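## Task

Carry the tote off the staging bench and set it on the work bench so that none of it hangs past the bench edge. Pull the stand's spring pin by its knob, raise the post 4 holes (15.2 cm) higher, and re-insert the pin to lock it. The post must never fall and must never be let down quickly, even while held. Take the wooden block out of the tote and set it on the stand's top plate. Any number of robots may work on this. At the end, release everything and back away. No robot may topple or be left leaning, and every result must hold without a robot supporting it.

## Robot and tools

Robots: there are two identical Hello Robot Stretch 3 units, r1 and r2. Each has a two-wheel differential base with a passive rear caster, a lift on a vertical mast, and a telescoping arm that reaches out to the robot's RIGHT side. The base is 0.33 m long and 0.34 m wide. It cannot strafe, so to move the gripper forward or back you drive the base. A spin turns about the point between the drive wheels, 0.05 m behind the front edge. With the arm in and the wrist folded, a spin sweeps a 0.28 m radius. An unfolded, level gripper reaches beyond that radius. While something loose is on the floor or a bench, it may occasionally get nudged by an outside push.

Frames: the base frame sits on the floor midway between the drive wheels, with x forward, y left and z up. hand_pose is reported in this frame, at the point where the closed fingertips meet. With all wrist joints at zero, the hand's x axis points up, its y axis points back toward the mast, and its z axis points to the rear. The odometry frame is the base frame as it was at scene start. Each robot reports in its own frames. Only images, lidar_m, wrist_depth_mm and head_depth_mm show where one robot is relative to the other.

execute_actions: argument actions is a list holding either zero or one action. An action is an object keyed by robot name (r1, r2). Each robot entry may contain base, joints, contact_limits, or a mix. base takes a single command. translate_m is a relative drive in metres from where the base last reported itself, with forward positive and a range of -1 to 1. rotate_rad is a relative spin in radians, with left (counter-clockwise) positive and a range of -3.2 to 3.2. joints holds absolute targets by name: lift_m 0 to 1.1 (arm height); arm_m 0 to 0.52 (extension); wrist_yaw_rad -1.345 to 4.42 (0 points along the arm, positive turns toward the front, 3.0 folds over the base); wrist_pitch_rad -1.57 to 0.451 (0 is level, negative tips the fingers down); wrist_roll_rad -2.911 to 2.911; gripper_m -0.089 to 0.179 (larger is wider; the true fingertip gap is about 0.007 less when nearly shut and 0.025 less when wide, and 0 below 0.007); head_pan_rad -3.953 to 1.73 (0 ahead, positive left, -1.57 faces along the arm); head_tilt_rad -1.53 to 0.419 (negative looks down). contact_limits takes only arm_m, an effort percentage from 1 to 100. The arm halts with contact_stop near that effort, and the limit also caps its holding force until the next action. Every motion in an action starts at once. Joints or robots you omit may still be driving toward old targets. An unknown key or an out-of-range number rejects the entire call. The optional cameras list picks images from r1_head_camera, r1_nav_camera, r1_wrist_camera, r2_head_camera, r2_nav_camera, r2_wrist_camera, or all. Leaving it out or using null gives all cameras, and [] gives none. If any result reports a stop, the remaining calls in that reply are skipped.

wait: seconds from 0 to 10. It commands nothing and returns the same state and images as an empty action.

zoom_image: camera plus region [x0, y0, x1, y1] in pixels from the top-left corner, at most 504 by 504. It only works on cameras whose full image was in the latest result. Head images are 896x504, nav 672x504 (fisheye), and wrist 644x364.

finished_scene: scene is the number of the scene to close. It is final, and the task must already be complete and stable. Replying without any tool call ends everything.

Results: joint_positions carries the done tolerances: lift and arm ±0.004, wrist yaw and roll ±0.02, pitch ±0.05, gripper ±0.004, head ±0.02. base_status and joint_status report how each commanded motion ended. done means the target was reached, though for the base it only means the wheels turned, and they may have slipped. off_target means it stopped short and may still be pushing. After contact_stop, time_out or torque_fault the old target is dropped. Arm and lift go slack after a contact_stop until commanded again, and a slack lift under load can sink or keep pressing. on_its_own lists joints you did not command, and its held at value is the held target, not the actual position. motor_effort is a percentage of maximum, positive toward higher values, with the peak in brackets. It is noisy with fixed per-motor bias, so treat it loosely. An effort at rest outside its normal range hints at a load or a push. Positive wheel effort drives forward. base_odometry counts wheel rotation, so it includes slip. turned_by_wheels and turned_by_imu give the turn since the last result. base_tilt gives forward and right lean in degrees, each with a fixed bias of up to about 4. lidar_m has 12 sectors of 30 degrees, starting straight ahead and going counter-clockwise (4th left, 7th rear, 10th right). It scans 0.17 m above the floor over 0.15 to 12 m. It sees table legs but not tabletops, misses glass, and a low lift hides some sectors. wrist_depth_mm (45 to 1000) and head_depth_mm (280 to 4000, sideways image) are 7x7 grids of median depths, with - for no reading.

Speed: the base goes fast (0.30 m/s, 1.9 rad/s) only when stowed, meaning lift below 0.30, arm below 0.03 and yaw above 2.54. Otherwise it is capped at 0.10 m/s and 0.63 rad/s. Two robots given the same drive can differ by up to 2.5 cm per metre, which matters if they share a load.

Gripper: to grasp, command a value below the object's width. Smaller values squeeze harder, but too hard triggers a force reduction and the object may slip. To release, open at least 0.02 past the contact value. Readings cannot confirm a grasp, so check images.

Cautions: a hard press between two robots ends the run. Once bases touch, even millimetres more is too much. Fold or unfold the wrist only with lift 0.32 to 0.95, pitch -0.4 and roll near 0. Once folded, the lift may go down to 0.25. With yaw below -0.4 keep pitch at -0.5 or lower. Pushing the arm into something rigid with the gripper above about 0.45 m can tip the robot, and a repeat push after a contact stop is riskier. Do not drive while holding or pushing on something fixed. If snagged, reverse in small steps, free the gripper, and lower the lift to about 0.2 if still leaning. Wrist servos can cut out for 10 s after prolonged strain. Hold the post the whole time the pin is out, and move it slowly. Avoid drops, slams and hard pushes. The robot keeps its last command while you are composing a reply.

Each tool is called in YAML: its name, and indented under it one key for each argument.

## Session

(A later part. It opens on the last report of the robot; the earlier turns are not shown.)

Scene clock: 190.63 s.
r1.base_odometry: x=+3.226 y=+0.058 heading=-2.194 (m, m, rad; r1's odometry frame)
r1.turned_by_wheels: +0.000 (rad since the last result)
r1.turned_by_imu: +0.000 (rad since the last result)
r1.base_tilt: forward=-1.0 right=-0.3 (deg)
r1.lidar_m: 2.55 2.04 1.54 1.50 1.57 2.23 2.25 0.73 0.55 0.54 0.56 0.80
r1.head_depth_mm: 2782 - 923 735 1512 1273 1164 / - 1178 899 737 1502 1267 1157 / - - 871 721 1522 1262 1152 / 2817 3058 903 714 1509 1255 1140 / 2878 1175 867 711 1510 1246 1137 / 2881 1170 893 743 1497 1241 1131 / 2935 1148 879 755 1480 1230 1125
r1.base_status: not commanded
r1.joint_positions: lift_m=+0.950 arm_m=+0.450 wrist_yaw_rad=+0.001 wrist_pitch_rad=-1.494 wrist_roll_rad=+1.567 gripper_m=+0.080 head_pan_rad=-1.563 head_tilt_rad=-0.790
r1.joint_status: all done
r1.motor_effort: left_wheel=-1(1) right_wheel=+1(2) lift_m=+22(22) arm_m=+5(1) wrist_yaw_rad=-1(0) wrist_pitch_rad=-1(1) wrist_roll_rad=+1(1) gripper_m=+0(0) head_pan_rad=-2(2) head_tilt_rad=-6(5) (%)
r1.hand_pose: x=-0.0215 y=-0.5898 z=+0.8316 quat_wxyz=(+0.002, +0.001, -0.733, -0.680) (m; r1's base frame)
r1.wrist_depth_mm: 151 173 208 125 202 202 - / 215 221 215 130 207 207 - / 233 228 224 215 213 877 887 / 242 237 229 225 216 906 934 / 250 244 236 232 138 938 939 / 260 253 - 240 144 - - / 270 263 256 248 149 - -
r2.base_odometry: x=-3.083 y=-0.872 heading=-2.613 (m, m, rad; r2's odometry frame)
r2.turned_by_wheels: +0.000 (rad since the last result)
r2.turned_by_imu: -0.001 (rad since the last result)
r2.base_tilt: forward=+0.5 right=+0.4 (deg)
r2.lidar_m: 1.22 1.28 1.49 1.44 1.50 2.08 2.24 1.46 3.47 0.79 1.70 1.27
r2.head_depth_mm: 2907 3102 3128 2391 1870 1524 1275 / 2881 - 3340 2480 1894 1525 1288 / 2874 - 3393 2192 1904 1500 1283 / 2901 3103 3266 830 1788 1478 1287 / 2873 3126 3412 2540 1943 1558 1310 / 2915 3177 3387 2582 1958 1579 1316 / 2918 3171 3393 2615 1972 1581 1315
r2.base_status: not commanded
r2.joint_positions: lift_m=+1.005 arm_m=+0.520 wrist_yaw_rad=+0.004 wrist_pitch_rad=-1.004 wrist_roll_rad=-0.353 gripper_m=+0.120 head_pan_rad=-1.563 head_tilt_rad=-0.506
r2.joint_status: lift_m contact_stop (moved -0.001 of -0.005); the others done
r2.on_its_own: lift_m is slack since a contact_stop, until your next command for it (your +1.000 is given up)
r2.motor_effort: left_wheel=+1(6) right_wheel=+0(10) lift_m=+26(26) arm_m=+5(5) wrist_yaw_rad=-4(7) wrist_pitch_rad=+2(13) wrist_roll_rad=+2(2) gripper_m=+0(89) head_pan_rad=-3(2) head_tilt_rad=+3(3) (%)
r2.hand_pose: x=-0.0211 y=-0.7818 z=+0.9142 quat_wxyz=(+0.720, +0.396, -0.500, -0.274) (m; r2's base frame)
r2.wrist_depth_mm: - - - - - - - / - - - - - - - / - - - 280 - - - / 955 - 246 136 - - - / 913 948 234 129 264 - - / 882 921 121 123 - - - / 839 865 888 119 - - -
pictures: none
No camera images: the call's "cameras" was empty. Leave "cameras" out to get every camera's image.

execute_actions:
  actions:
    - {"r2":{"joints":{"lift_m":1.09}},"r1":{"joints":{"gripper_m":-0.03}}}
  cameras: []

execute_actions:
  actions:
    - {"r2":{"joints":{"arm_m":0.2}},"r1":{"joints":{"lift_m":1.09}}}
  cameras: ["r1_nav_camera","r2_head_camera"]

Scene clock: 192.33 s.
r1.base_odometry: x=+3.226 y=+0.058 heading=-2.194 (m, m, rad; r1's odometry frame)
r1.turned_by_wheels: +0.000 (rad since the last result)
r1.turned_by_imu: +0.000 (rad since the last result)
r1.base_tilt: forward=-0.9 right=-0.3 (deg)
r1.lidar_m: 2.54 2.03 1.54 1.50 1.57 2.23 2.25 0.73 0.55 0.54 0.57 0.80
r1.head_depth_mm: 2761 - 924 735 1508 1272 1161 / - 1177 874 745 1506 1264 1155 / - - 885 721 1520 1270 1143 / 2834 3096 875 729 1516 1245 1145 / 2892 1181 868 729 1500 1244 1138 / 2937 1161 890 741 1496 1241 1134 / 2956 1148 883 756 1483 1234 1127
r1.base_status: not commanded
r1.joint_positions: lift_m=+0.950 arm_m=+0.450 wrist_yaw_rad=+0.003 wrist_pitch_rad=-1.500 wrist_roll_rad=+1.562 gripper_m=-0.029 head_pan_rad=-1.563 head_tilt_rad=-0.790
r1.joint_status: all done
r1.motor_effort: left_wheel=-1(1) right_wheel=+0(1) lift_m=+23(23) arm_m=+5(5) wrist_yaw_rad=-3(4) wrist_pitch_rad=+0(3) wrist_roll_rad=+3(3) gripper_m=-18(99) head_pan_rad=-2(2) head_tilt_rad=-6(6) (%)
r1.hand_pose: x=-0.0216 y=-0.5883 z=+0.8316 quat_wxyz=(+0.005, +0.004, -0.731, -0.682) (m; r1's base frame)
r1.wrist_depth_mm: 182 197 209 125 203 857 - / 224 221 215 129 207 544 - / 230 227 222 132 214 917 875 / 240 235 228 136 222 926 922 / 248 242 236 140 225 965 934 / 259 251 246 145 234 - - / 268 260 254 245 241 - -
r2.base_odometry: x=-3.083 y=-0.872 heading=-2.613 (m, m, rad; r2's odometry frame)
r2.turned_by_wheels: +0.000 (rad since the last result)
r2.turned_by_imu: +0.000 (rad since the last result)
r2.base_tilt: forward=+0.5 right=+0.5 (deg)
r2.lidar_m: 1.22 1.28 1.49 1.44 1.50 2.08 2.25 1.46 3.47 0.79 1.71 1.26
r2.head_depth_mm: - 3211 3409 2428 1871 1511 1271 / - 3165 3383 2461 1879 1523 1294 / - 3251 3404 2216 1908 1502 1286 / 2829 - 3417 830 1803 1473 1287 / 2888 3151 3385 2546 1942 1559 1308 / 2908 3164 3415 2588 1955 1573 1316 / 2869 3161 3386 2647 1974 1580 1323
r2.base_status: not commanded
r2.joint_positions: lift_m=+1.090 arm_m=+0.520 wrist_yaw_rad=+0.004 wrist_pitch_rad=-1.005 wrist_roll_rad=-0.353 gripper_m=+0.120 head_pan_rad=-1.563 head_tilt_rad=-0.506
r2.joint_status: all done
r2.motor_effort: left_wheel=+1(2) right_wheel=-1(1) lift_m=+29(30) arm_m=+6(5) wrist_yaw_rad=-4(4) wrist_pitch_rad=+3(3) wrist_roll_rad=+1(1) gripper_m=+0(0) head_pan_rad=-2(3) head_tilt_rad=+3(4) (%)
r2.hand_pose: x=-0.0211 y=-0.7817 z=+0.9994 quat_wxyz=(+0.719, +0.396, -0.500, -0.274) (m; r2's base frame)
r2.wrist_depth_mm: - - - - - - - / - - - - - - - / - - - - - - - / - - - 351 - - - / - - 315 216 - - - / 941 - 309 206 - - - / 898 968 - - - - -
pictures: none
No camera images: the call's "cameras" was empty. Leave "cameras" out to get every camera's image.

Scene clock: 195.90 s.
r1.base_odometry: x=+3.226 y=+0.058 heading=-2.194 (m, m, rad; r1's odometry frame)
r1.turned_by_wheels: +0.000 (rad since the last result)
r1.turned_by_imu: +0.001 (rad since the last result)
r1.base_tilt: forward=-0.9 right=-0.4 (deg)
r1.lidar_m: 2.54 2.04 1.54 1.50 1.57 2.23 2.25 0.73 0.55 0.54 0.57 0.80
r1.head_depth_mm: 2812 3026 939 754 1516 1273 1159 / 2786 3052 628 747 1505 1273 1154 / 2969 1187 619 741 1535 1258 1148 / 2946 1194 620 738 1511 1251 1143 / 2901 1186 628 749 1499 1253 1141 / 2921 1162 891 742 1490 1241 1132 / 2931 1149 881 754 1484 1232 1124
r1.base_status: not commanded
r1.joint_positions: lift_m=+1.090 arm_m=+0.450 wrist_yaw_rad=+0.003 wrist_pitch_rad=-1.501 wrist_roll_rad=+1.565 gripper_m=-0.029 head_pan_rad=-1.563 head_tilt_rad=-0.790
r1.joint_status: all done
r1.motor_effort: left_wheel=-1(1) right_wheel=+1(0) lift_m=+35(37) arm_m=+4(3) wrist_yaw_rad=-3(4) wrist_pitch_rad=+1(1) wrist_roll_rad=+2(3) gripper_m=-18(18) head_pan_rad=-3(2) head_tilt_rad=-6(5) (%)
r1.hand_pose: x=-0.0216 y=-0.5880 z=+0.9710 quat_wxyz=(+0.003, +0.003, -0.731, -0.682) (m; r1's base frame)
r1.wrist_depth_mm: 214 235 235 127 330 - - / 338 297 256 131 342 - - / 362 311 266 136 349 - - / 375 329 278 241 358 - - / 376 346 293 143 368 - - / 370 350 311 148 388 - - / 315 283 269 243 398 - -
r2.base_odometry: x=-3.083 y=-0.872 heading=-2.613 (m, m, rad; r2's odometry frame)
r2.turned_by_wheels: +0.000 (rad since the last result)
r2.turned_by_imu: +0.000 (rad since the last result)
r2.base_tilt: forward=+0.4 right=+0.6 (deg)
r2.lidar_m: 1.22 1.27 1.49 1.44 1.50 2.07 2.25 1.47 3.46 0.79 1.71 1.26
r2.head_depth_mm: - 3078 3281 2459 1875 1519 1272 / - - 3229 2470 1876 1526 1291 / - - - 2186 1909 1501 1280 / 2865 3193 - 862 1748 1474 1293 / 2887 3182 3411 2576 1873 1560 1312 / 2905 3147 3389 2566 1948 1575 1317 / 2879 3156 3414 2618 1974 1583 1322
r2.base_status: not commanded
r2.joint_positions: lift_m=+1.090 arm_m=+0.200 wrist_yaw_rad=+0.003 wrist_pitch_rad=-1.006 wrist_roll_rad=-0.353 gripper_m=+0.120 head_pan_rad=-1.563 head_tilt_rad=-0.506
r2.joint_status: all done
r2.motor_effort: left_wheel=+1(1) right_wheel=+0(1) lift_m=+30(29) arm_m=-5(6) wrist_yaw_rad=-4(4) wrist_pitch_rad=+3(3) wrist_roll_rad=+2(2) gripper_m=+0(0) head_pan_rad=-2(2) head_tilt_rad=+3(4) (%)
r2.hand_pose: x=-0.0212 y=-0.4622 z=+0.9993 quat_wxyz=(+0.719, +0.396, -0.500, -0.275) (m; r2's base frame)
r2.wrist_depth_mm: - - - 451 370 - - / - - - - - - - / - - - - - - - / - - - - - - - / - - - - - - - / 965 - - - - - - / 891 956 - - - - -
pictures: r1_nav_camera (sideways: a quarter turn counterclockwise sets it upright), r2_head_camera (sideways: a quarter turn clockwise sets it upright)
Images, in order (width x height): r1_nav_camera 672x504, r2_head_camera 896x504.

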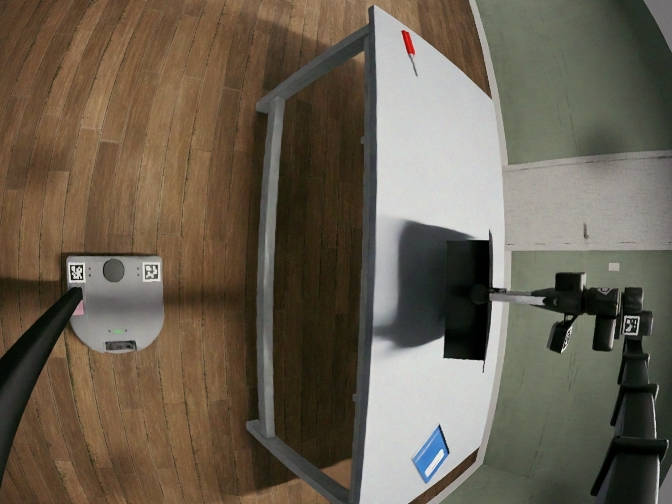

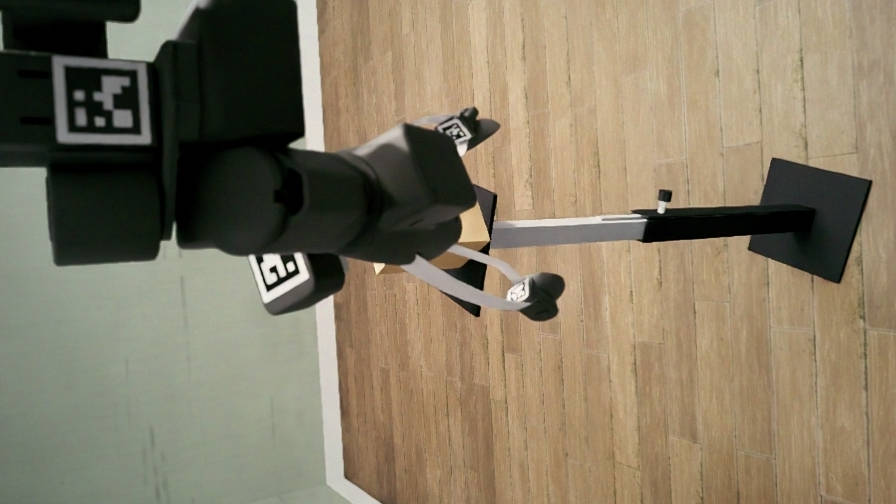

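execute_actions:
  actions:
    - {"r2":{"joints":{"arm_m":0.15,"lift_m":0.56,"wrist_pitch_rad":0,"wrist_roll_rad":0,"head_tilt_rad":-0.8}},"r1":{"joints":{"arm_m":0.05},"base":{"translate_m":1.0}}}
  cameras: ["r1_nav_camera","r2_head_camera","r2_wrist_camera"]

Scene clock: 208.73 s.
r1.base_odometry: x=+2.642 y=-0.754 heading=-2.194 (m, m, rad; r1's odometry frame)
r1.turned_by_wheels: +0.000 (rad since the last result)
r1.turned_by_imu: +0.003 (rad since the last result)
r1.base_tilt: forward=-0.9 right=-0.5 (deg)
r1.lidar_m: 2.66 1.98 1.50 1.46 1.53 2.16 3.23 0.79 0.62 1.23 3.44 1.60
r1.head_depth_mm: - - 878 - 1457 1275 1160 / - - - - 1469 1244 1157 / - - - - - 1294 1147 / 2913 2906 2370 - 1481 1273 1143 / 2929 2924 2292 - 1492 1299 1140 / 2921 2834 2192 1776 1485 1285 1137 / 2989 2800 2173 1755 1479 1283 1126
r1.base_status: done
r1.joint_positions: lift_m=+1.090 arm_m=+0.050 wrist_yaw_rad=-0.001 wrist_pitch_rad=-1.496 wrist_roll_rad=+1.572 gripper_m=-0.029 head_pan_rad=-1.563 head_tilt_rad=-0.792
r1.joint_status: all done
r1.motor_effort: left_wheel=+0(4) right_wheel=+0(16) lift_m=+27(35) arm_m=-2(7) wrist_yaw_rad=+0(3) wrist_pitch_rad=-1(8) wrist_roll_rad=-1(2) gripper_m=-11(19) head_pan_rad=-3(2) head_tilt_rad=-4(6) (%)
r1.hand_pose: x=-0.0215 y=-0.1899 z=+0.9714 quat_wxyz=(+0.000, -0.001, -0.733, -0.681) (m; r1's base frame)
r1.wrist_depth_mm: - 767 - - - - 938 / - - - - - - - / - - - - - - - / - - - - - - - / - - - - - - - / - - - - - - - / - - - - - - -
r2.base_odometry: x=-3.083 y=-0.872 heading=-2.613 (m, m, rad; r2's odometry frame)
r2.turned_by_wheels: +0.000 (rad since the last result)
r2.turned_by_imu: -0.001 (rad since the last result)
r2.base_tilt: forward=+0.5 right=+0.6 (deg)
r2.lidar_m: 1.23 1.28 1.48 1.44 1.50 2.08 2.24 1.46 3.46 0.79 1.71 1.26
r2.head_depth_mm: 3082 2580 2077 1717 1475 1284 1156 / 3084 2633 2076 1735 1509 - 1142 / 3047 2647 2064 1747 1553 1229 1149 / 3061 760 999 1263 1444 1306 1153 / 3049 2715 2085 1760 1504 1317 1156 / 3074 2739 2146 1774 1515 1312 1161 / 3055 2760 2178 1809 1524 1322 1171
r2.base_status: not commanded
r2.joint_positions: lift_m=+0.560 arm_m=+0.150 wrist_yaw_rad=+0.003 wrist_pitch_rad=-0.022 wrist_roll_rad=-0.006 gripper_m=+0.120 head_pan_rad=-1.563 head_tilt_rad=-0.790
r2.joint_status: all done
r2.motor_effort: left_wheel=+1(1) right_wheel=+0(0) lift_m=+24(25) arm_m=-5(5) wrist_yaw_rad=-3(3) wrist_pitch_rad=+10(9) wrist_roll_rad=+3(4) gripper_m=+0(0) head_pan_rad=-4(2) head_tilt_rad=-6(31) (%)
r2.hand_pose: x=-0.0207 y=-0.5510 z=+0.6692 quat_wxyz=(+0.709, +0.009, -0.705, -0.007) (m; r2's base frame)
r2.wrist_depth_mm: - - - 353 - - - / - - - - - - - / - - - - - - - / - - - - - - - / - - - - - - - / - - - - - - - / - - - 970 - - -
pictures: r1_nav_camera (sideways: a quarter turn counterclockwise sets it upright), r2_head_camera (sideways: a quarter turn clockwise sets it upright), r2_wrist_camera
Images, in order (width x height): r1_nav_camera 672x504, r2_head_camera 896x504, r2_wrist_camera 644x364.

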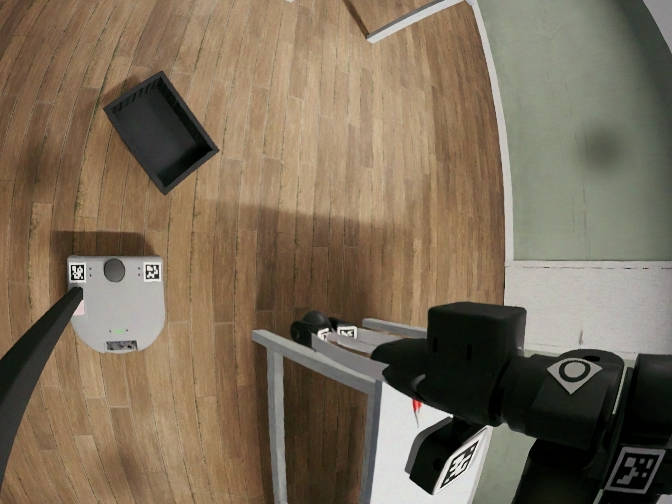

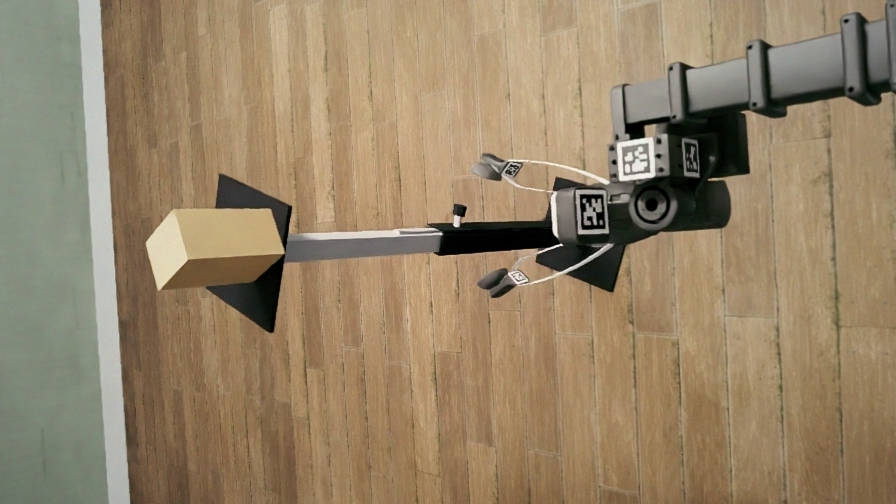

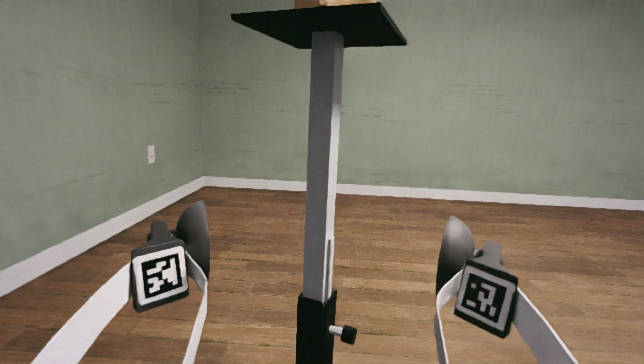

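execute_actions:
  actions:
    - {"r2":{"joints":{"arm_m":0.41}},"r1":{"joints":{"gripper_m":0.08,"arm_m":0.18,"lift_m":0.45},"base":{"rotate_rad":0.62}}}
  cameras: []

execute_actions:
  actions:
    - {"r1":{"base":{"translate_m":0.33}}}
  cameras: ["r1_nav_camera","r1_wrist_camera","r2_wrist_camera"]

Scene clock: 215.73 s.
r1.base_odometry: x=+2.642 y=-0.754 heading=-1.574 (m, m, rad; r1's odometry frame)
r1.turned_by_wheels: +0.620 (rad since the last result)
r1.turned_by_imu: +0.613 (rad since the last result)
r1.base_tilt: forward=-0.9 right=-0.4 (deg)
r1.lidar_m: 1.83 1.47 1.45 1.58 2.41 1.50 0.73 0.62 3.24 1.92 1.60 3.78
r1.head_depth_mm: 3016 3063 2306 1853 1547 1323 1161 / 3230 3024 2275 1840 1545 1321 1158 / 3492 2939 2243 1834 1522 1385 1128 / 3641 2915 2238 1800 1516 1355 1128 / 3876 2882 2212 1801 1498 1293 1134 / 3864 2632 2128 1765 1488 1231 1110 / 1724 2822 2152 1754 1487 1229 1125
r1.base_status: done
r1.joint_positions: lift_m=+0.450 arm_m=+0.180 wrist_yaw_rad=-0.001 wrist_pitch_rad=-1.496 wrist_roll_rad=+1.572 gripper_m=+0.080 head_pan_rad=-1.563 head_tilt_rad=-0.792
r1.joint_status: all done
r1.motor_effort: left_wheel=-1(5) right_wheel=+1(7) lift_m=+22(22) arm_m=+5(4) wrist_yaw_rad=+1(0) wrist_pitch_rad=-1(1) wrist_roll_rad=-1(1) gripper_m=+1(85) head_pan_rad=-3(4) head_tilt_rad=-5(4) (%)
r1.hand_pose: x=-0.0215 y=-0.3193 z=+0.3316 quat_wxyz=(+0.000, -0.001, -0.733, -0.681) (m; r1's base frame)
r1.wrist_depth_mm: 480 464 457 451 439 - - / 498 485 470 454 447 - - / 510 502 486 472 463 - - / 531 519 498 492 473 - - / 542 539 515 506 495 477 472 / 565 545 - 508 514 - 492 / 590 569 536 539 522 502 505
r2.base_odometry: x=-3.083 y=-0.872 heading=-2.613 (m, m, rad; r2's odometry frame)
r2.turned_by_wheels: +0.000 (rad since the last result)
r2.turned_by_imu: -0.001 (rad since the last result)
r2.base_tilt: forward=+0.6 right=+0.6 (deg)
r2.lidar_m: 1.23 1.28 1.49 1.44 1.50 2.09 2.24 1.47 3.47 0.79 1.71 1.27
r2.head_depth_mm: 3050 2589 2059 1714 1467 1306 1151 / 3080 2601 2085 1732 1505 1273 1137 / 3066 2644 2089 - 1482 1297 1149 / 3072 760 979 1706 1428 1305 1149 / 3019 2713 2108 1767 1494 1316 1157 / 3010 2731 2138 1796 1516 1318 1163 / 3048 2775 2170 1776 1519 1323 1166
r2.base_status: not commanded
r2.joint_positions: lift_m=+0.560 arm_m=+0.410 wrist_yaw_rad=+0.002 wrist_pitch_rad=-0.021 wrist_roll_rad=-0.005 gripper_m=+0.120 head_pan_rad=-1.563 head_tilt_rad=-0.790
r2.joint_status: all done
r2.motor_effort: left_wheel=+1(1) right_wheel=+0(0) lift_m=+24(24) arm_m=+6(6) wrist_yaw_rad=-2(2) wrist_pitch_rad=+10(10) wrist_roll_rad=+3(3) gripper_m=+0(0) head_pan_rad=-2(2) head_tilt_rad=-6(6) (%)
r2.hand_pose: x=-0.0209 y=-0.8103 z=+0.6694 quat_wxyz=(+0.709, +0.009, -0.705, -0.007) (m; r2's base frame)
r2.wrist_depth_mm: - - - 135 - - - / - - - 141 - - - / - - - 145 - - - / - - - 151 - - - / - - - 156 - - - / - - - 162 - - - / - - - 168 - - -
pictures: none
No camera images: the call's "cameras" was empty. Leave "cameras" out to get every camera's image.

Scene clock: 220.03 s.
r1.base_odometry: x=+2.641 y=-1.084 heading=-1.574 (m, m, rad; r1's odometry frame)
r1.turned_by_wheels: +0.000 (rad since the last result)
r1.turned_by_imu: +0.001 (rad since the last result)
r1.base_tilt: forward=-0.9 right=-0.5 (deg)
r1.lidar_m: 1.58 1.27 1.25 1.36 2.08 2.02 0.98 0.92 3.46 1.87 1.45 3.27
r1.head_depth_mm: 3195 3036 2299 1858 1540 1331 1162 / 3412 3027 2267 1840 1527 1318 1159 / 3627 2985 2261 1815 1521 1381 1125 / 3742 2803 2162 1814 1510 1354 1126 / 1697 2759 2142 1784 1503 1300 1127 / 1662 2714 2188 1777 1500 1283 1109 / 1631 1416 1804 1748 1480 1278 1124
r1.base_status: done
r1.joint_positions: lift_m=+0.450 arm_m=+0.180 wrist_yaw_rad=-0.001 wrist_pitch_rad=-1.496 wrist_roll_rad=+1.572 gripper_m=+0.080 head_pan_rad=-1.563 head_tilt_rad=-0.792
r1.joint_status: not commanded
r1.motor_effort: left_wheel=-1(3) right_wheel=+1(7) lift_m=+22(22) arm_m=+4(5) wrist_yaw_rad=+1(1) wrist_pitch_rad=-1(1) wrist_roll_rad=-1(0) gripper_m=+0(0) head_pan_rad=-4(2) head_tilt_rad=-5(4) (%)
r1.hand_pose: x=-0.0215 y=-0.3193 z=+0.3316 quat_wxyz=(+0.000, -0.001, -0.733, -0.681) (m; r1's base frame)
r1.wrist_depth_mm: 482 468 393 420 431 - - / 497 436 466 463 444 - - / 520 496 492 470 462 - - / 532 525 498 487 473 - - / 549 537 492 504 492 484 477 / 556 551 - 509 478 - 489 / 578 573 489 461 538 515 509
r2.base_odometry: x=-3.083 y=-0.872 heading=-2.613 (m, m, rad; r2's odometry frame)
r2.turned_by_wheels: +0.000 (rad since the last result)
r2.turned_by_imu: +0.000 (rad since the last result)
r2.base_tilt: forward=+0.6 right=+0.5 (deg)
r2.lidar_m: 1.23 1.28 1.49 1.44 1.50 2.09 2.25 1.47 3.48 0.79 1.71 1.27
r2.head_depth_mm: 2999 2602 2059 1712 1465 1302 1153 / 3040 2628 2075 1718 1505 1271 1129 / 3053 2629 2086 - 1489 1296 1152 / 3015 761 977 1723 1437 1305 1155 / 3031 2704 2095 1764 1503 1308 1159 / 3041 2727 2151 1776 1511 1316 1164 / 3030 2776 2180 1790 1516 1322 1173
r2.base_status: not commanded
r2.joint_positions: lift_m=+0.560 arm_m=+0.410 wrist_yaw_rad=+0.002 wrist_pitch_rad=-0.021 wrist_roll_rad=-0.005 gripper_m=+0.120 head_pan_rad=-1.563 head_tilt_rad=-0.790
r2.joint_status: not commanded
r2.motor_effort: left_wheel=+1(1) right_wheel=+0(1) lift_m=+24(24) arm_m=+6(6) wrist_yaw_rad=-2(2) wrist_pitch_rad=+10(10) wrist_roll_rad=+2(2) gripper_m=+0(0) head_pan_rad=-2(1) head_tilt_rad=-7(6) (%)
r2.hand_pose: x=-0.0209 y=-0.8103 z=+0.6694 quat_wxyz=(+0.709, +0.009, -0.705, -0.007) (m; r2's base frame)
r2.wrist_depth_mm: - - - 135 - - - / - - - 140 - - - / - - - 146 - - - / - - - 151 - - - / - - - 157 - - - / - - - 162 - - - / - - - 170 - - -
pictures: r1_nav_camera (sideways: a quarter turn counterclockwise sets it upright), r1_wrist_camera, r2_wrist_camera
Images, in order (width x height): r1_nav_camera 672x504, r1_wrist_camera 644x364, r2_wrist_camera 644x364.

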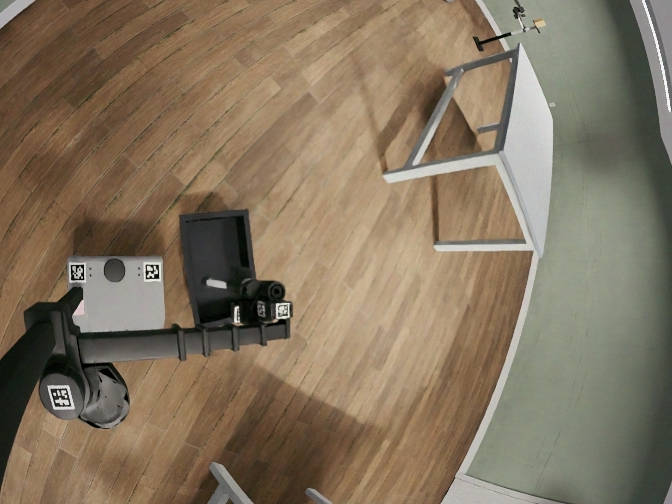

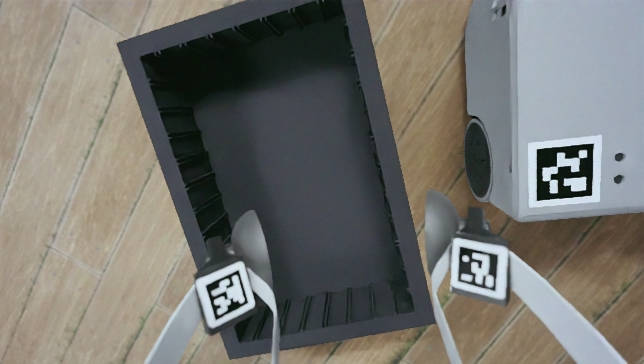

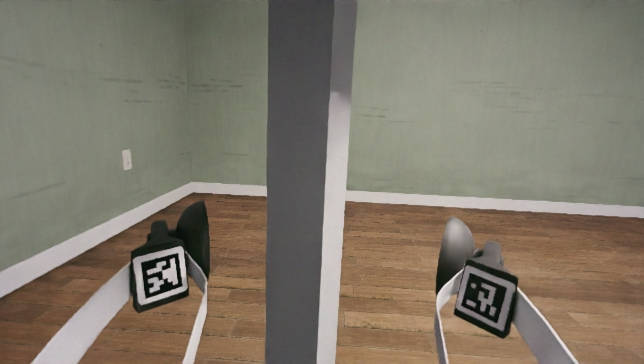

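execute_actions:
  actions:
    - {"r2":{"joints":{"arm_m":0.39}},"r1":{"joints":{"arm_m":0.105,"lift_m":0.25}}}
  cameras: ["r1_wrist_camera"]

Scene clock: 222.80 s.
r1.base_odometry: x=+2.641 y=-1.084 heading=-1.574 (m, m, rad; r1's odometry frame)
r1.turned_by_wheels: +0.000 (rad since the last result)
r1.turned_by_imu: +0.001 (rad since the last result)
r1.base_tilt: forward=-1.0 right=-0.3 (deg)
r1.lidar_m: 1.58 1.27 1.25 1.37 2.08 2.02 0.98 0.92 3.45 1.87 1.46 3.29
r1.head_depth_mm: 3171 3050 2298 1856 1551 1329 1165 / 3420 2999 2279 1826 1532 1318 1153 / 3581 2990 2236 1812 1532 1304 1154 / 3715 2798 2167 1806 1519 1305 1181 / 1709 2777 2153 1788 1502 1296 1136 / 1672 2750 2191 1777 1490 1290 1110 / 1638 1427 1791 1764 1475 1272 1121
r1.base_status: not commanded
r1.joint_positions: lift_m=+0.250 arm_m=+0.105 wrist_yaw_rad=-0.001 wrist_pitch_rad=-1.496 wrist_roll_rad=+1.572 gripper_m=+0.080 head_pan_rad=-1.563 head_tilt_rad=-0.792
r1.joint_status: all done
r1.motor_effort: left_wheel=-1(1) right_wheel=+1(1) lift_m=+22(23) arm_m=-5(5) wrist_yaw_rad=+2(0) wrist_pitch_rad=-1(1) wrist_roll_rad=-1(0) gripper_m=+0(0) head_pan_rad=-2(4) head_tilt_rad=-5(4) (%)
r1.hand_pose: x=-0.0215 y=-0.2451 z=+0.1316 quat_wxyz=(+0.000, -0.001, -0.733, -0.681) (m; r1's base frame)
r1.wrist_depth_mm: 281 275 265 265 258 - - / 291 283 272 271 267 - - / 301 294 285 279 274 - - / 308 303 295 287 284 - - / 314 313 304 294 295 - - / 310 324 - 302 304 - - / 298 337 332 319 313 306 -
r2.base_odometry: x=-3.083 y=-0.872 heading=-2.613 (m, m, rad; r2's odometry frame)
r2.turned_by_wheels: +0.000 (rad since the last result)
r2.turned_by_imu: +0.000 (rad since the last result)
r2.base_tilt: forward=+0.5 right=+0.6 (deg)
r2.lidar_m: 1.23 1.27 1.49 1.44 1.50 2.09 2.24 1.47 3.49 0.79 1.71 1.27
r2.head_depth_mm: 3039 2591 2070 1714 1468 1305 1150 / 3056 2618 2073 1745 1500 1273 1132 / 3091 2648 2103 - 1474 1299 1144 / 3055 759 997 1726 1439 1299 1151 / 3071 2723 2095 1774 1507 1306 1159 / 3032 2741 2166 1793 1511 1318 1168 / 3003 2790 2180 1791 1524 1324 1170
r2.base_status: not commanded
r2.joint_positions: lift_m=+0.560 arm_m=+0.390 wrist_yaw_rad=+0.002 wrist_pitch_rad=-0.021 wrist_roll_rad=-0.005 gripper_m=+0.120 head_pan_rad=-1.563 head_tilt_rad=-0.790
r2.joint_status: all done
r2.motor_effort: left_wheel=+1(1) right_wheel=-1(1) lift_m=+25(23) arm_m=-5(6) wrist_yaw_rad=-2(2) wrist_pitch_rad=+10(10) wrist_roll_rad=+2(3) gripper_m=+0(0) head_pan_rad=-2(4) head_tilt_rad=-6(6) (%)
r2.hand_pose: x=-0.0209 y=-0.7910 z=+0.6694 quat_wxyz=(+0.709, +0.009, -0.705, -0.007) (m; r2's base frame)
r2.wrist_depth_mm: - - - 153 - - - / - - - 159 - - - / - - - 166 - - - / - - - 172 - - - / - - - 179 - - - / - - - 184 - - - / - - - 193 - - -
pictures: r1_wrist_camera
Images, in order (width x height): r1_wrist_camera 644x364.

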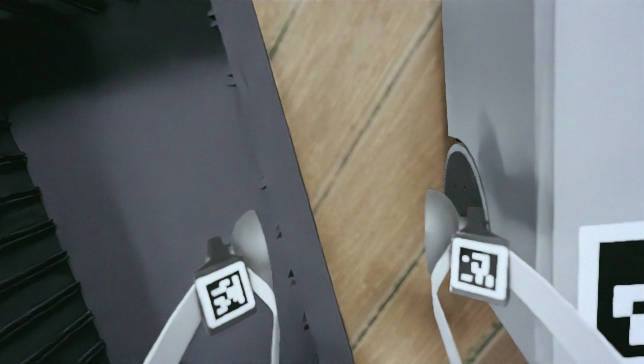

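Shift out 0.03, then lower deep.

execute_actions:
  actions:
    - {"r2":{"joints":{"gripper_m":-0.02}},"r1":{"joints":{"arm_m":0.135}}}
  cameras: []

execute_actions:
  actions:
    - {"r1":{"joints":{"lift_m":0.155}}}
  cameras: []

execute_actions:
  actions:
    - {"r1":{"joints":{"gripper_m":-0.05}}}
  cameras: []

execute_actions:
  actions:
    - {"r1":{"joints":{"lift_m":1.09},"base":{"rotate_rad":-0.62}}}
  cameras: ["r1_nav_camera","r2_wrist_camera"]

Scene clock: 224.87 s.
r1.base_odometry: x=+2.641 y=-1.084 heading=-1.574 (m, m, rad; r1's odometry frame)
r1.turned_by_wheels: +0.000 (rad since the last result)
r1.turned_by_imu: +0.001 (rad since the last result)
r1.base_tilt: forward=-1.0 right=-0.3 (deg)
r1.lidar_m: 1.58 1.27 1.26 1.37 2.08 2.02 0.99 0.92 3.47 1.88 1.45 3.29
r1.head_depth_mm: 3188 3066 2308 1857 1550 1333 1163 / 3393 3006 2272 1831 1541 1312 1155 / 3613 2972 2247 1806 1527 1302 1108 / 3787 2820 2165 1796 1512 1302 1178 / 1709 2747 2159 1790 1495 1295 1134 / 1678 2734 2177 1774 1496 1288 1109 / 1631 1420 1798 1767 1475 1279 1124
r1.base_status: not commanded
r1.joint_positions: lift_m=+0.250 arm_m=+0.135 wrist_yaw_rad=-0.001 wrist_pitch_rad=-1.496 wrist_roll_rad=+1.572 gripper_m=+0.080 head_pan_rad=-1.563 head_tilt_rad=-0.792
r1.joint_status: all done
r1.motor_effort: left_wheel=-1(1) right_wheel=+1(1) lift_m=+22(22) arm_m=+4(8) wrist_yaw_rad=+0(0) wrist_pitch_rad=-1(1) wrist_roll_rad=-1(1) gripper_m=+0(0) head_pan_rad=-3(4) head_tilt_rad=-4(4) (%)
r1.hand_pose: x=-0.0215 y=-0.2743 z=+0.1316 quat_wxyz=(+0.000, -0.001, -0.733, -0.681) (m; r1's base frame)
r1.wrist_depth_mm: 276 276 267 262 258 254 - / 289 285 277 193 265 262 - / 295 294 284 277 274 273 - / 300 301 295 286 283 281 - / 292 315 303 296 294 - - / 280 323 - 305 300 - - / 271 333 327 317 308 306 -
r2.base_odometry: x=-3.083 y=-0.872 heading=-2.613 (m, m, rad; r2's odometry frame)
r2.turned_by_wheels: +0.000 (rad since the last result)
r2.turned_by_imu: +0.000 (rad since the last result)
r2.base_tilt: forward=+0.5 right=+0.7 (deg)
r2.lidar_m: 1.23 1.28 1.49 1.44 1.51 2.08 2.25 1.47 3.46 0.79 1.71 1.26
r2.head_depth_mm: 3069 2580 2073 1720 1463 1293 1153 / 3068 2625 2096 1750 1500 1269 1135 / 3045 2655 2043 - 1484 1290 1148 / 3034 762 1451 1721 1440 1299 1152 / 3084 2701 2095 1757 1501 1306 1161 / 3069 2760 2144 1784 1509 1313 1166 / 3026 2775 2168 1788 1525 1325 1165
r2.base_status: not commanded
r2.joint_positions: lift_m=+0.560 arm_m=+0.390 wrist_yaw_rad=+0.022 wrist_pitch_rad=-0.022 wrist_roll_rad=-0.005 gripper_m=-0.019 head_pan_rad=-1.563 head_tilt_rad=-0.790
r2.joint_status: all done
r2.on_its_own: wrist_yaw_rad is at rest, and its effort (-25) is outside its rest range (-12 to +12)
r2.motor_effort: left_wheel=+7(7) right_wheel=-10(10) lift_m=+24(24) arm_m=+2(5) wrist_yaw_rad=-25(25) wrist_pitch_rad=+11(11) wrist_roll_rad=+2(2) gripper_m=-17(99) head_pan_rad=-2(2) head_tilt_rad=-6(5) (%)
r2.hand_pose: x=-0.0158 y=-0.7904 z=+0.6691 quat_wxyz=(+0.709, +0.016, -0.705, +0.000) (m; r2's base frame)
r2.wrist_depth_mm: - - - 155 - - - / - - - 161 - - - / - - - 166 - - - / - - - 173 - - - / - - - 175 - - - / - - - 181 - - - / - - - 195 - - -
pictures: none
No camera images: the call's "cameras" was empty. Leave "cameras" out to get every camera's image.

Scene clock: 226.57 s.
r1.base_odometry: x=+2.641 y=-1.084 heading=-1.574 (m, m, rad; r1's odometry frame)
r1.turned_by_wheels: +0.000 (rad since the last result)
r1.turned_by_imu: +0.000 (rad since the last result)
r1.base_tilt: forward=-1.0 right=-0.3 (deg)
r1.lidar_m: 1.58 1.27 1.26 1.37 2.09 2.03 0.99 0.92 3.47 1.88 1.45 3.29
r1.head_depth_mm: 3213 3075 2302 1858 1553 1323 1165 / 3461 3009 2279 1830 1539 1318 1160 / 3598 2980 2261 1817 1520 1304 1129 / 3774 2800 2168 1798 1514 1300 1187 / 1712 2750 2154 1791 1505 1299 1139 / 1667 2725 2185 1782 1493 1285 1107 / 1646 1424 1796 1750 1486 1281 1125
r1.base_status: not commanded
r1.joint_positions: lift_m=+0.155 arm_m=+0.135 wrist_yaw_rad=-0.001 wrist_pitch_rad=-1.496 wrist_roll_rad=+1.572 gripper_m=+0.080 head_pan_rad=-1.563 head_tilt_rad=-0.792
r1.joint_status: all done
r1.motor_effort: left_wheel=-1(1) right_wheel=+1(2) lift_m=+21(22) arm_m=+4(4) wrist_yaw_rad=+0(1) wrist_pitch_rad=-1(1) wrist_roll_rad=+0(1) gripper_m=+0(0) head_pan_rad=-2(2) head_tilt_rad=-4(5) (%)
r1.hand_pose: x=-0.0215 y=-0.2743 z=+0.0367 quat_wxyz=(+0.000, -0.001, -0.733, -0.681) (m; r1's base frame)
r1.wrist_depth_mm: 186 183 97 176 174 169 167 / 193 188 182 179 178 175 171 / 200 194 189 103 183 179 176 / 206 202 196 105 189 185 - / 214 207 202 108 196 190 - / 221 216 - 112 204 - - / 229 225 218 116 208 204 -
r2.base_odometry: x=-3.083 y=-0.872 heading=-2.613 (m, m, rad; r2's odometry frame)
r2.turned_by_wheels: +0.000 (rad since the last result)
r2.turned_by_imu: +0.000 (rad since the last result)
r2.base_tilt: forward=+0.6 right=+0.5 (deg)
r2.lidar_m: 1.22 1.28 1.49 1.44 1.50 2.08 2.25 1.47 3.45 0.79 1.70 1.27
r2.head_depth_mm: 3034 2573 2073 1711 1465 1297 1154 / 3068 2615 2071 1756 1509 1271 1135 / 3024 2625 2046 - 1472 1301 1150 / 3048 759 1463 1724 1444 1301 1153 / 3042 2689 2083 1771 1500 1304 1158 / 3044 2738 2165 1782 1524 1316 1165 / 2998 2755 2172 1792 1523 1319 1167
r2.base_status: not commanded
r2.joint_positions: lift_m=+0.560 arm_m=+0.390 wrist_yaw_rad=+0.022 wrist_pitch_rad=-0.022 wrist_roll_rad=-0.005 gripper_m=-0.019 head_pan_rad=-1.563 head_tilt_rad=-0.790
r2.joint_status: not commanded
r2.on_its_own: wrist_yaw_rad is at rest, and its effort (-24) is outside its rest range (-12 to +12)
r2.motor_effort: left_wheel=+6(6) right_wheel=-11(10) lift_m=+24(24) arm_m=+2(2) wrist_yaw_rad=-24(24) wrist_pitch_rad=+11(10) wrist_roll_rad=+2(2) gripper_m=-17(17) head_pan_rad=-1(2) head_tilt_rad=-5(5) (%)
r2.hand_pose: x=-0.0158 y=-0.7904 z=+0.6691 quat_wxyz=(+0.709, +0.016, -0.705, +0.000) (m; r2's base frame)
r2.wrist_depth_mm: - - - 156 - - - / - - - 161 - - - / - - - 166 - - - / - - - 173 - - - / - - - 176 - - - / - - - 182 - - - / - - - 194 - - -
pictures: none
No camera images: the call's "cameras" was empty. Leave "cameras" out to get every camera's image.

Scene clock: 228.37 s.
r1.base_odometry: x=+2.641 y=-1.084 heading=-1.574 (m, m, rad; r1's odometry frame)
r1.turned_by_wheels: +0.000 (rad since the last result)
r1.turned_by_imu: +0.000 (rad since the last result)
r1.base_tilt: forward=-0.9 right=-0.4 (deg)
r1.lidar_m: 1.58 1.27 1.25 1.37 2.08 2.02 0.99 0.92 3.44 1.88 1.45 3.27
r1.head_depth_mm: 3189 3062 2299 1854 1544 1323 1162 / 3422 2963 2288 1838 1528 1325 1152 / 3647 2961 2255 1810 1516 1313 1129 / 3789 2807 2158 1813 1512 1301 1185 / 1709 2768 2137 1794 1505 1289 1133 / 1655 2730 2185 1773 1490 1288 1115 / 1633 1425 1793 1756 1482 1279 1126
r1.base_status: not commanded
r1.joint_positions: lift_m=+0.155 arm_m=+0.135 wrist_yaw_rad=+0.000 wrist_pitch_rad=-1.491 wrist_roll_rad=+1.569 gripper_m=-0.048 head_pan_rad=-1.563 head_tilt_rad=-0.792
r1.joint_status: all done
r1.motor_effort: left_wheel=-1(1) right_wheel=+1(1) lift_m=+22(22) arm_m=+4(5) wrist_yaw_rad=+1(2) wrist_pitch_rad=-2(3) wrist_roll_rad=+1(1) gripper_m=-31(100) head_pan_rad=-3(3) head_tilt_rad=-5(4) (%)
r1.hand_pose: x=-0.0215 y=-0.2757 z=+0.0366 quat_wxyz=(+0.001, +0.000, -0.734, -0.679) (m; r1's base frame)
r1.wrist_depth_mm: 187 184 178 174 172 168 166 / 193 190 185 99 178 173 172 / 198 195 189 102 183 179 176 / 207 202 197 104 189 184 - / 215 209 203 107 193 191 - / 224 216 211 111 203 195 - / 231 225 218 163 207 205 -
r2.base_odometry: x=-3.083 y=-0.872 heading=-2.613 (m, m, rad; r2's odometry frame)
r2.turned_by_wheels: +0.000 (rad since the last result)
r2.turned_by_imu: +0.000 (rad since the last result)
r2.base_tilt: forward=+0.6 right=+0.6 (deg)
r2.lidar_m: 1.23 1.28 1.49 1.44 1.50 2.08 2.24 1.47 3.46 0.79 1.70 1.26
r2.head_depth_mm: 3033 2589 2063 1721 1471 1291 1152 / 3087 2621 2083 1763 1514 1268 1134 / 3090 2640 2047 - 1478 1299 1148 / 3072 762 1449 1713 1443 1297 1155 / 3058 2696 2093 1757 1513 1308 1159 / 3008 2714 2164 1783 1509 1319 1162 / 3060 2765 2156 1790 1515 1318 1170
r2.base_status: not commanded
r2.joint_positions: lift_m=+0.560 arm_m=+0.390 wrist_yaw_rad=+0.022 wrist_pitch_rad=-0.022 wrist_roll_rad=-0.005 gripper_m=-0.019 head_pan_rad=-1.563 head_tilt_rad=-0.790
r2.joint_status: not commanded
r2.on_its_own: wrist_yaw_rad is at rest, and its effort (-24) is outside its rest range (-12 to +12)
r2.motor_effort: left_wheel=+7(6) right_wheel=-10(10) lift_m=+24(25) arm_m=+2(3) wrist_yaw_rad=-24(24) wrist_pitch_rad=+11(11) wrist_roll_rad=+2(2) gripper_m=-17(17) head_pan_rad=-2(2) head_tilt_rad=-6(6) (%)
r2.hand_pose: x=-0.0158 y=-0.7904 z=+0.6691 quat_wxyz=(+0.709, +0.016, -0.705, +0.000) (m; r2's base frame)
r2.wrist_depth_mm: - - - 156 - - - / - - - 160 - - - / - - - 167 - - - / - - - 173 - - - / - - - 175 - - - / - - - 182 - - - / - - - 194 - - -
pictures: none
No camera images: the call's "cameras" was empty. Leave "cameras" out to get every camera's image.

Scene clock: 237.70 s.
r1.base_odometry: x=+2.641 y=-1.084 heading=-2.194 (m, m, rad; r1's odometry frame)
r1.turned_by_wheels: -0.620 (rad since the last result)
r1.turned_by_imu: -0.608 (rad since the last result)
r1.base_tilt: forward=-0.9 right=-0.4 (deg)
r1.lidar_m: 3.90 1.71 1.29 1.26 1.32 1.87 3.49 1.06 0.92 3.45 1.88 1.45
r1.head_depth_mm: - 2915 - 549 386 1322 1161 / - 2918 2134 598 385 1320 1157 / - - - 601 384 1313 1148 / 3107 3169 - 599 385 1294 1142 / 3141 3013 2193 596 379 1293 1138 / 3141 2870 2181 601 377 1265 1129 / 3150 2808 2188 583 376 1251 1124
r1.base_status: done
r1.joint_positions: lift_m=+1.090 arm_m=+0.135 wrist_yaw_rad=+0.000 wrist_pitch_rad=-1.513 wrist_roll_rad=+1.571 gripper_m=-0.039 head_pan_rad=-1.563 head_tilt_rad=-0.792
r1.joint_status: all done
r1.on_its_own: gripper_m is held at -0.040, not at your -0.050, by its stall guard, which is not easing now
r1.motor_effort: left_wheel=+2(7) right_wheel=-3(8) lift_m=+36(37) arm_m=+4(4) wrist_yaw_rad=+1(4) wrist_pitch_rad=+4(8) wrist_roll_rad=+0(3) gripper_m=-21(31) head_pan_rad=-2(2) head_tilt_rad=-5(5) (%)
r1.hand_pose: x=-0.0215 y=-0.2702 z=+0.9710 quat_wxyz=(+0.000, +0.000, -0.727, -0.687) (m; r1's base frame)
r1.wrist_depth_mm: 267 254 218 110 - - 992 / 267 276 230 114 - - - / 265 289 246 119 - - - / 263 298 262 125 - - - / 268 310 284 127 - - - / - 306 316 133 - - - / - 309 343 271 230 - -
r2.base_odometry: x=-3.083 y=-0.872 heading=-2.613 (m, m, rad; r2's odometry frame)
r2.turned_by_wheels: +0.000 (rad since the last result)
r2.turned_by_imu: -0.001 (rad since the last result)
r2.base_tilt: forward=+0.5 right=+0.6 (deg)
r2.lidar_m: 1.23 1.28 1.49 1.44 1.50 2.08 2.25 1.47 3.49 0.79 1.71 1.26
r2.head_depth_mm: 3027 2610 2072 1723 1465 1295 1152 / 3062 2655 2095 1751 1517 1271 1141 / 3074 2652 2040 - 1481 1293 1150 / 3047 760 1447 1712 1445 1300 1156 / 3037 2709 2081 1764 1501 1308 1162 / 3031 2761 2156 1776 1514 1319 1159 / 3005 2762 2183 1799 1524 1324 1168
r2.base_status: not commanded
r2.joint_positions: lift_m=+0.560 arm_m=+0.390 wrist_yaw_rad=+0.022 wrist_pitch_rad=-0.022 wrist_roll_rad=-0.005 gripper_m=-0.019 head_pan_rad=-1.563 head_tilt_rad=-0.790
r2.joint_status: not commanded
r2.on_its_own: wrist_yaw_rad is at rest, and its effort (-24) is outside its rest range (-12 to +12)
r2.motor_effort: left_wheel=+7(6) right_wheel=-11(10) lift_m=+24(24) arm_m=+2(2) wrist_yaw_rad=-24(24) wrist_pitch_rad=+10(11) wrist_roll_rad=+2(2) gripper_m=-17(17) head_pan_rad=-2(2) head_tilt_rad=-6(7) (%)
r2.hand_pose: x=-0.0158 y=-0.7904 z=+0.6691 quat_wxyz=(+0.709, +0.016, -0.705, +0.000) (m; r2's base frame)
r2.wrist_depth_mm: - - - 156 - - - / - - - 160 - - - / - - - 166 - - - / - - - 173 - - - / - - - 175 - - - / - - - 182 - - - / - - - 195 - - -
pictures: r1_nav_camera (sideways: a quarter turn counterclockwise sets it upright), r2_wrist_camera
Images, in order (width x height): r1_nav_camera 672x504, r2_wrist_camera 644x364.

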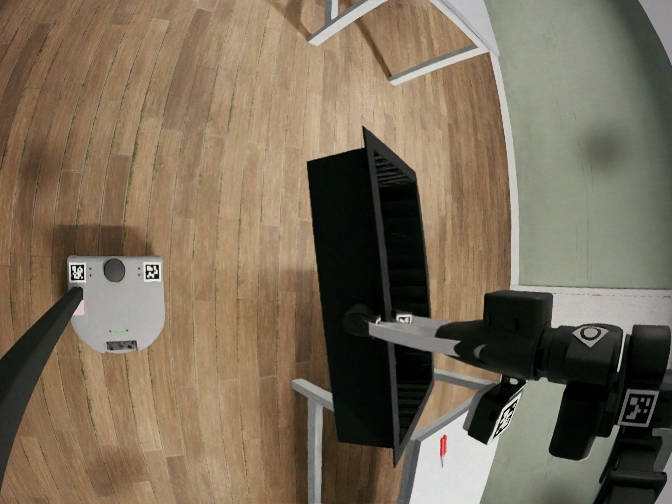

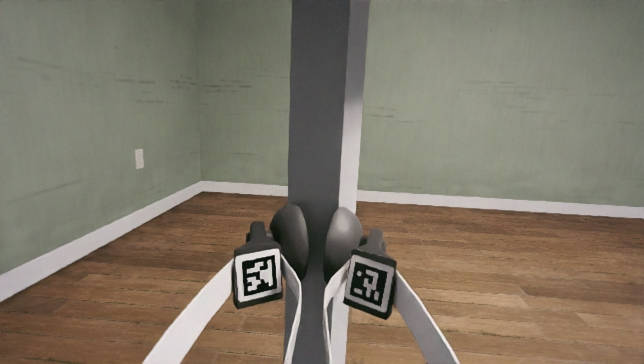

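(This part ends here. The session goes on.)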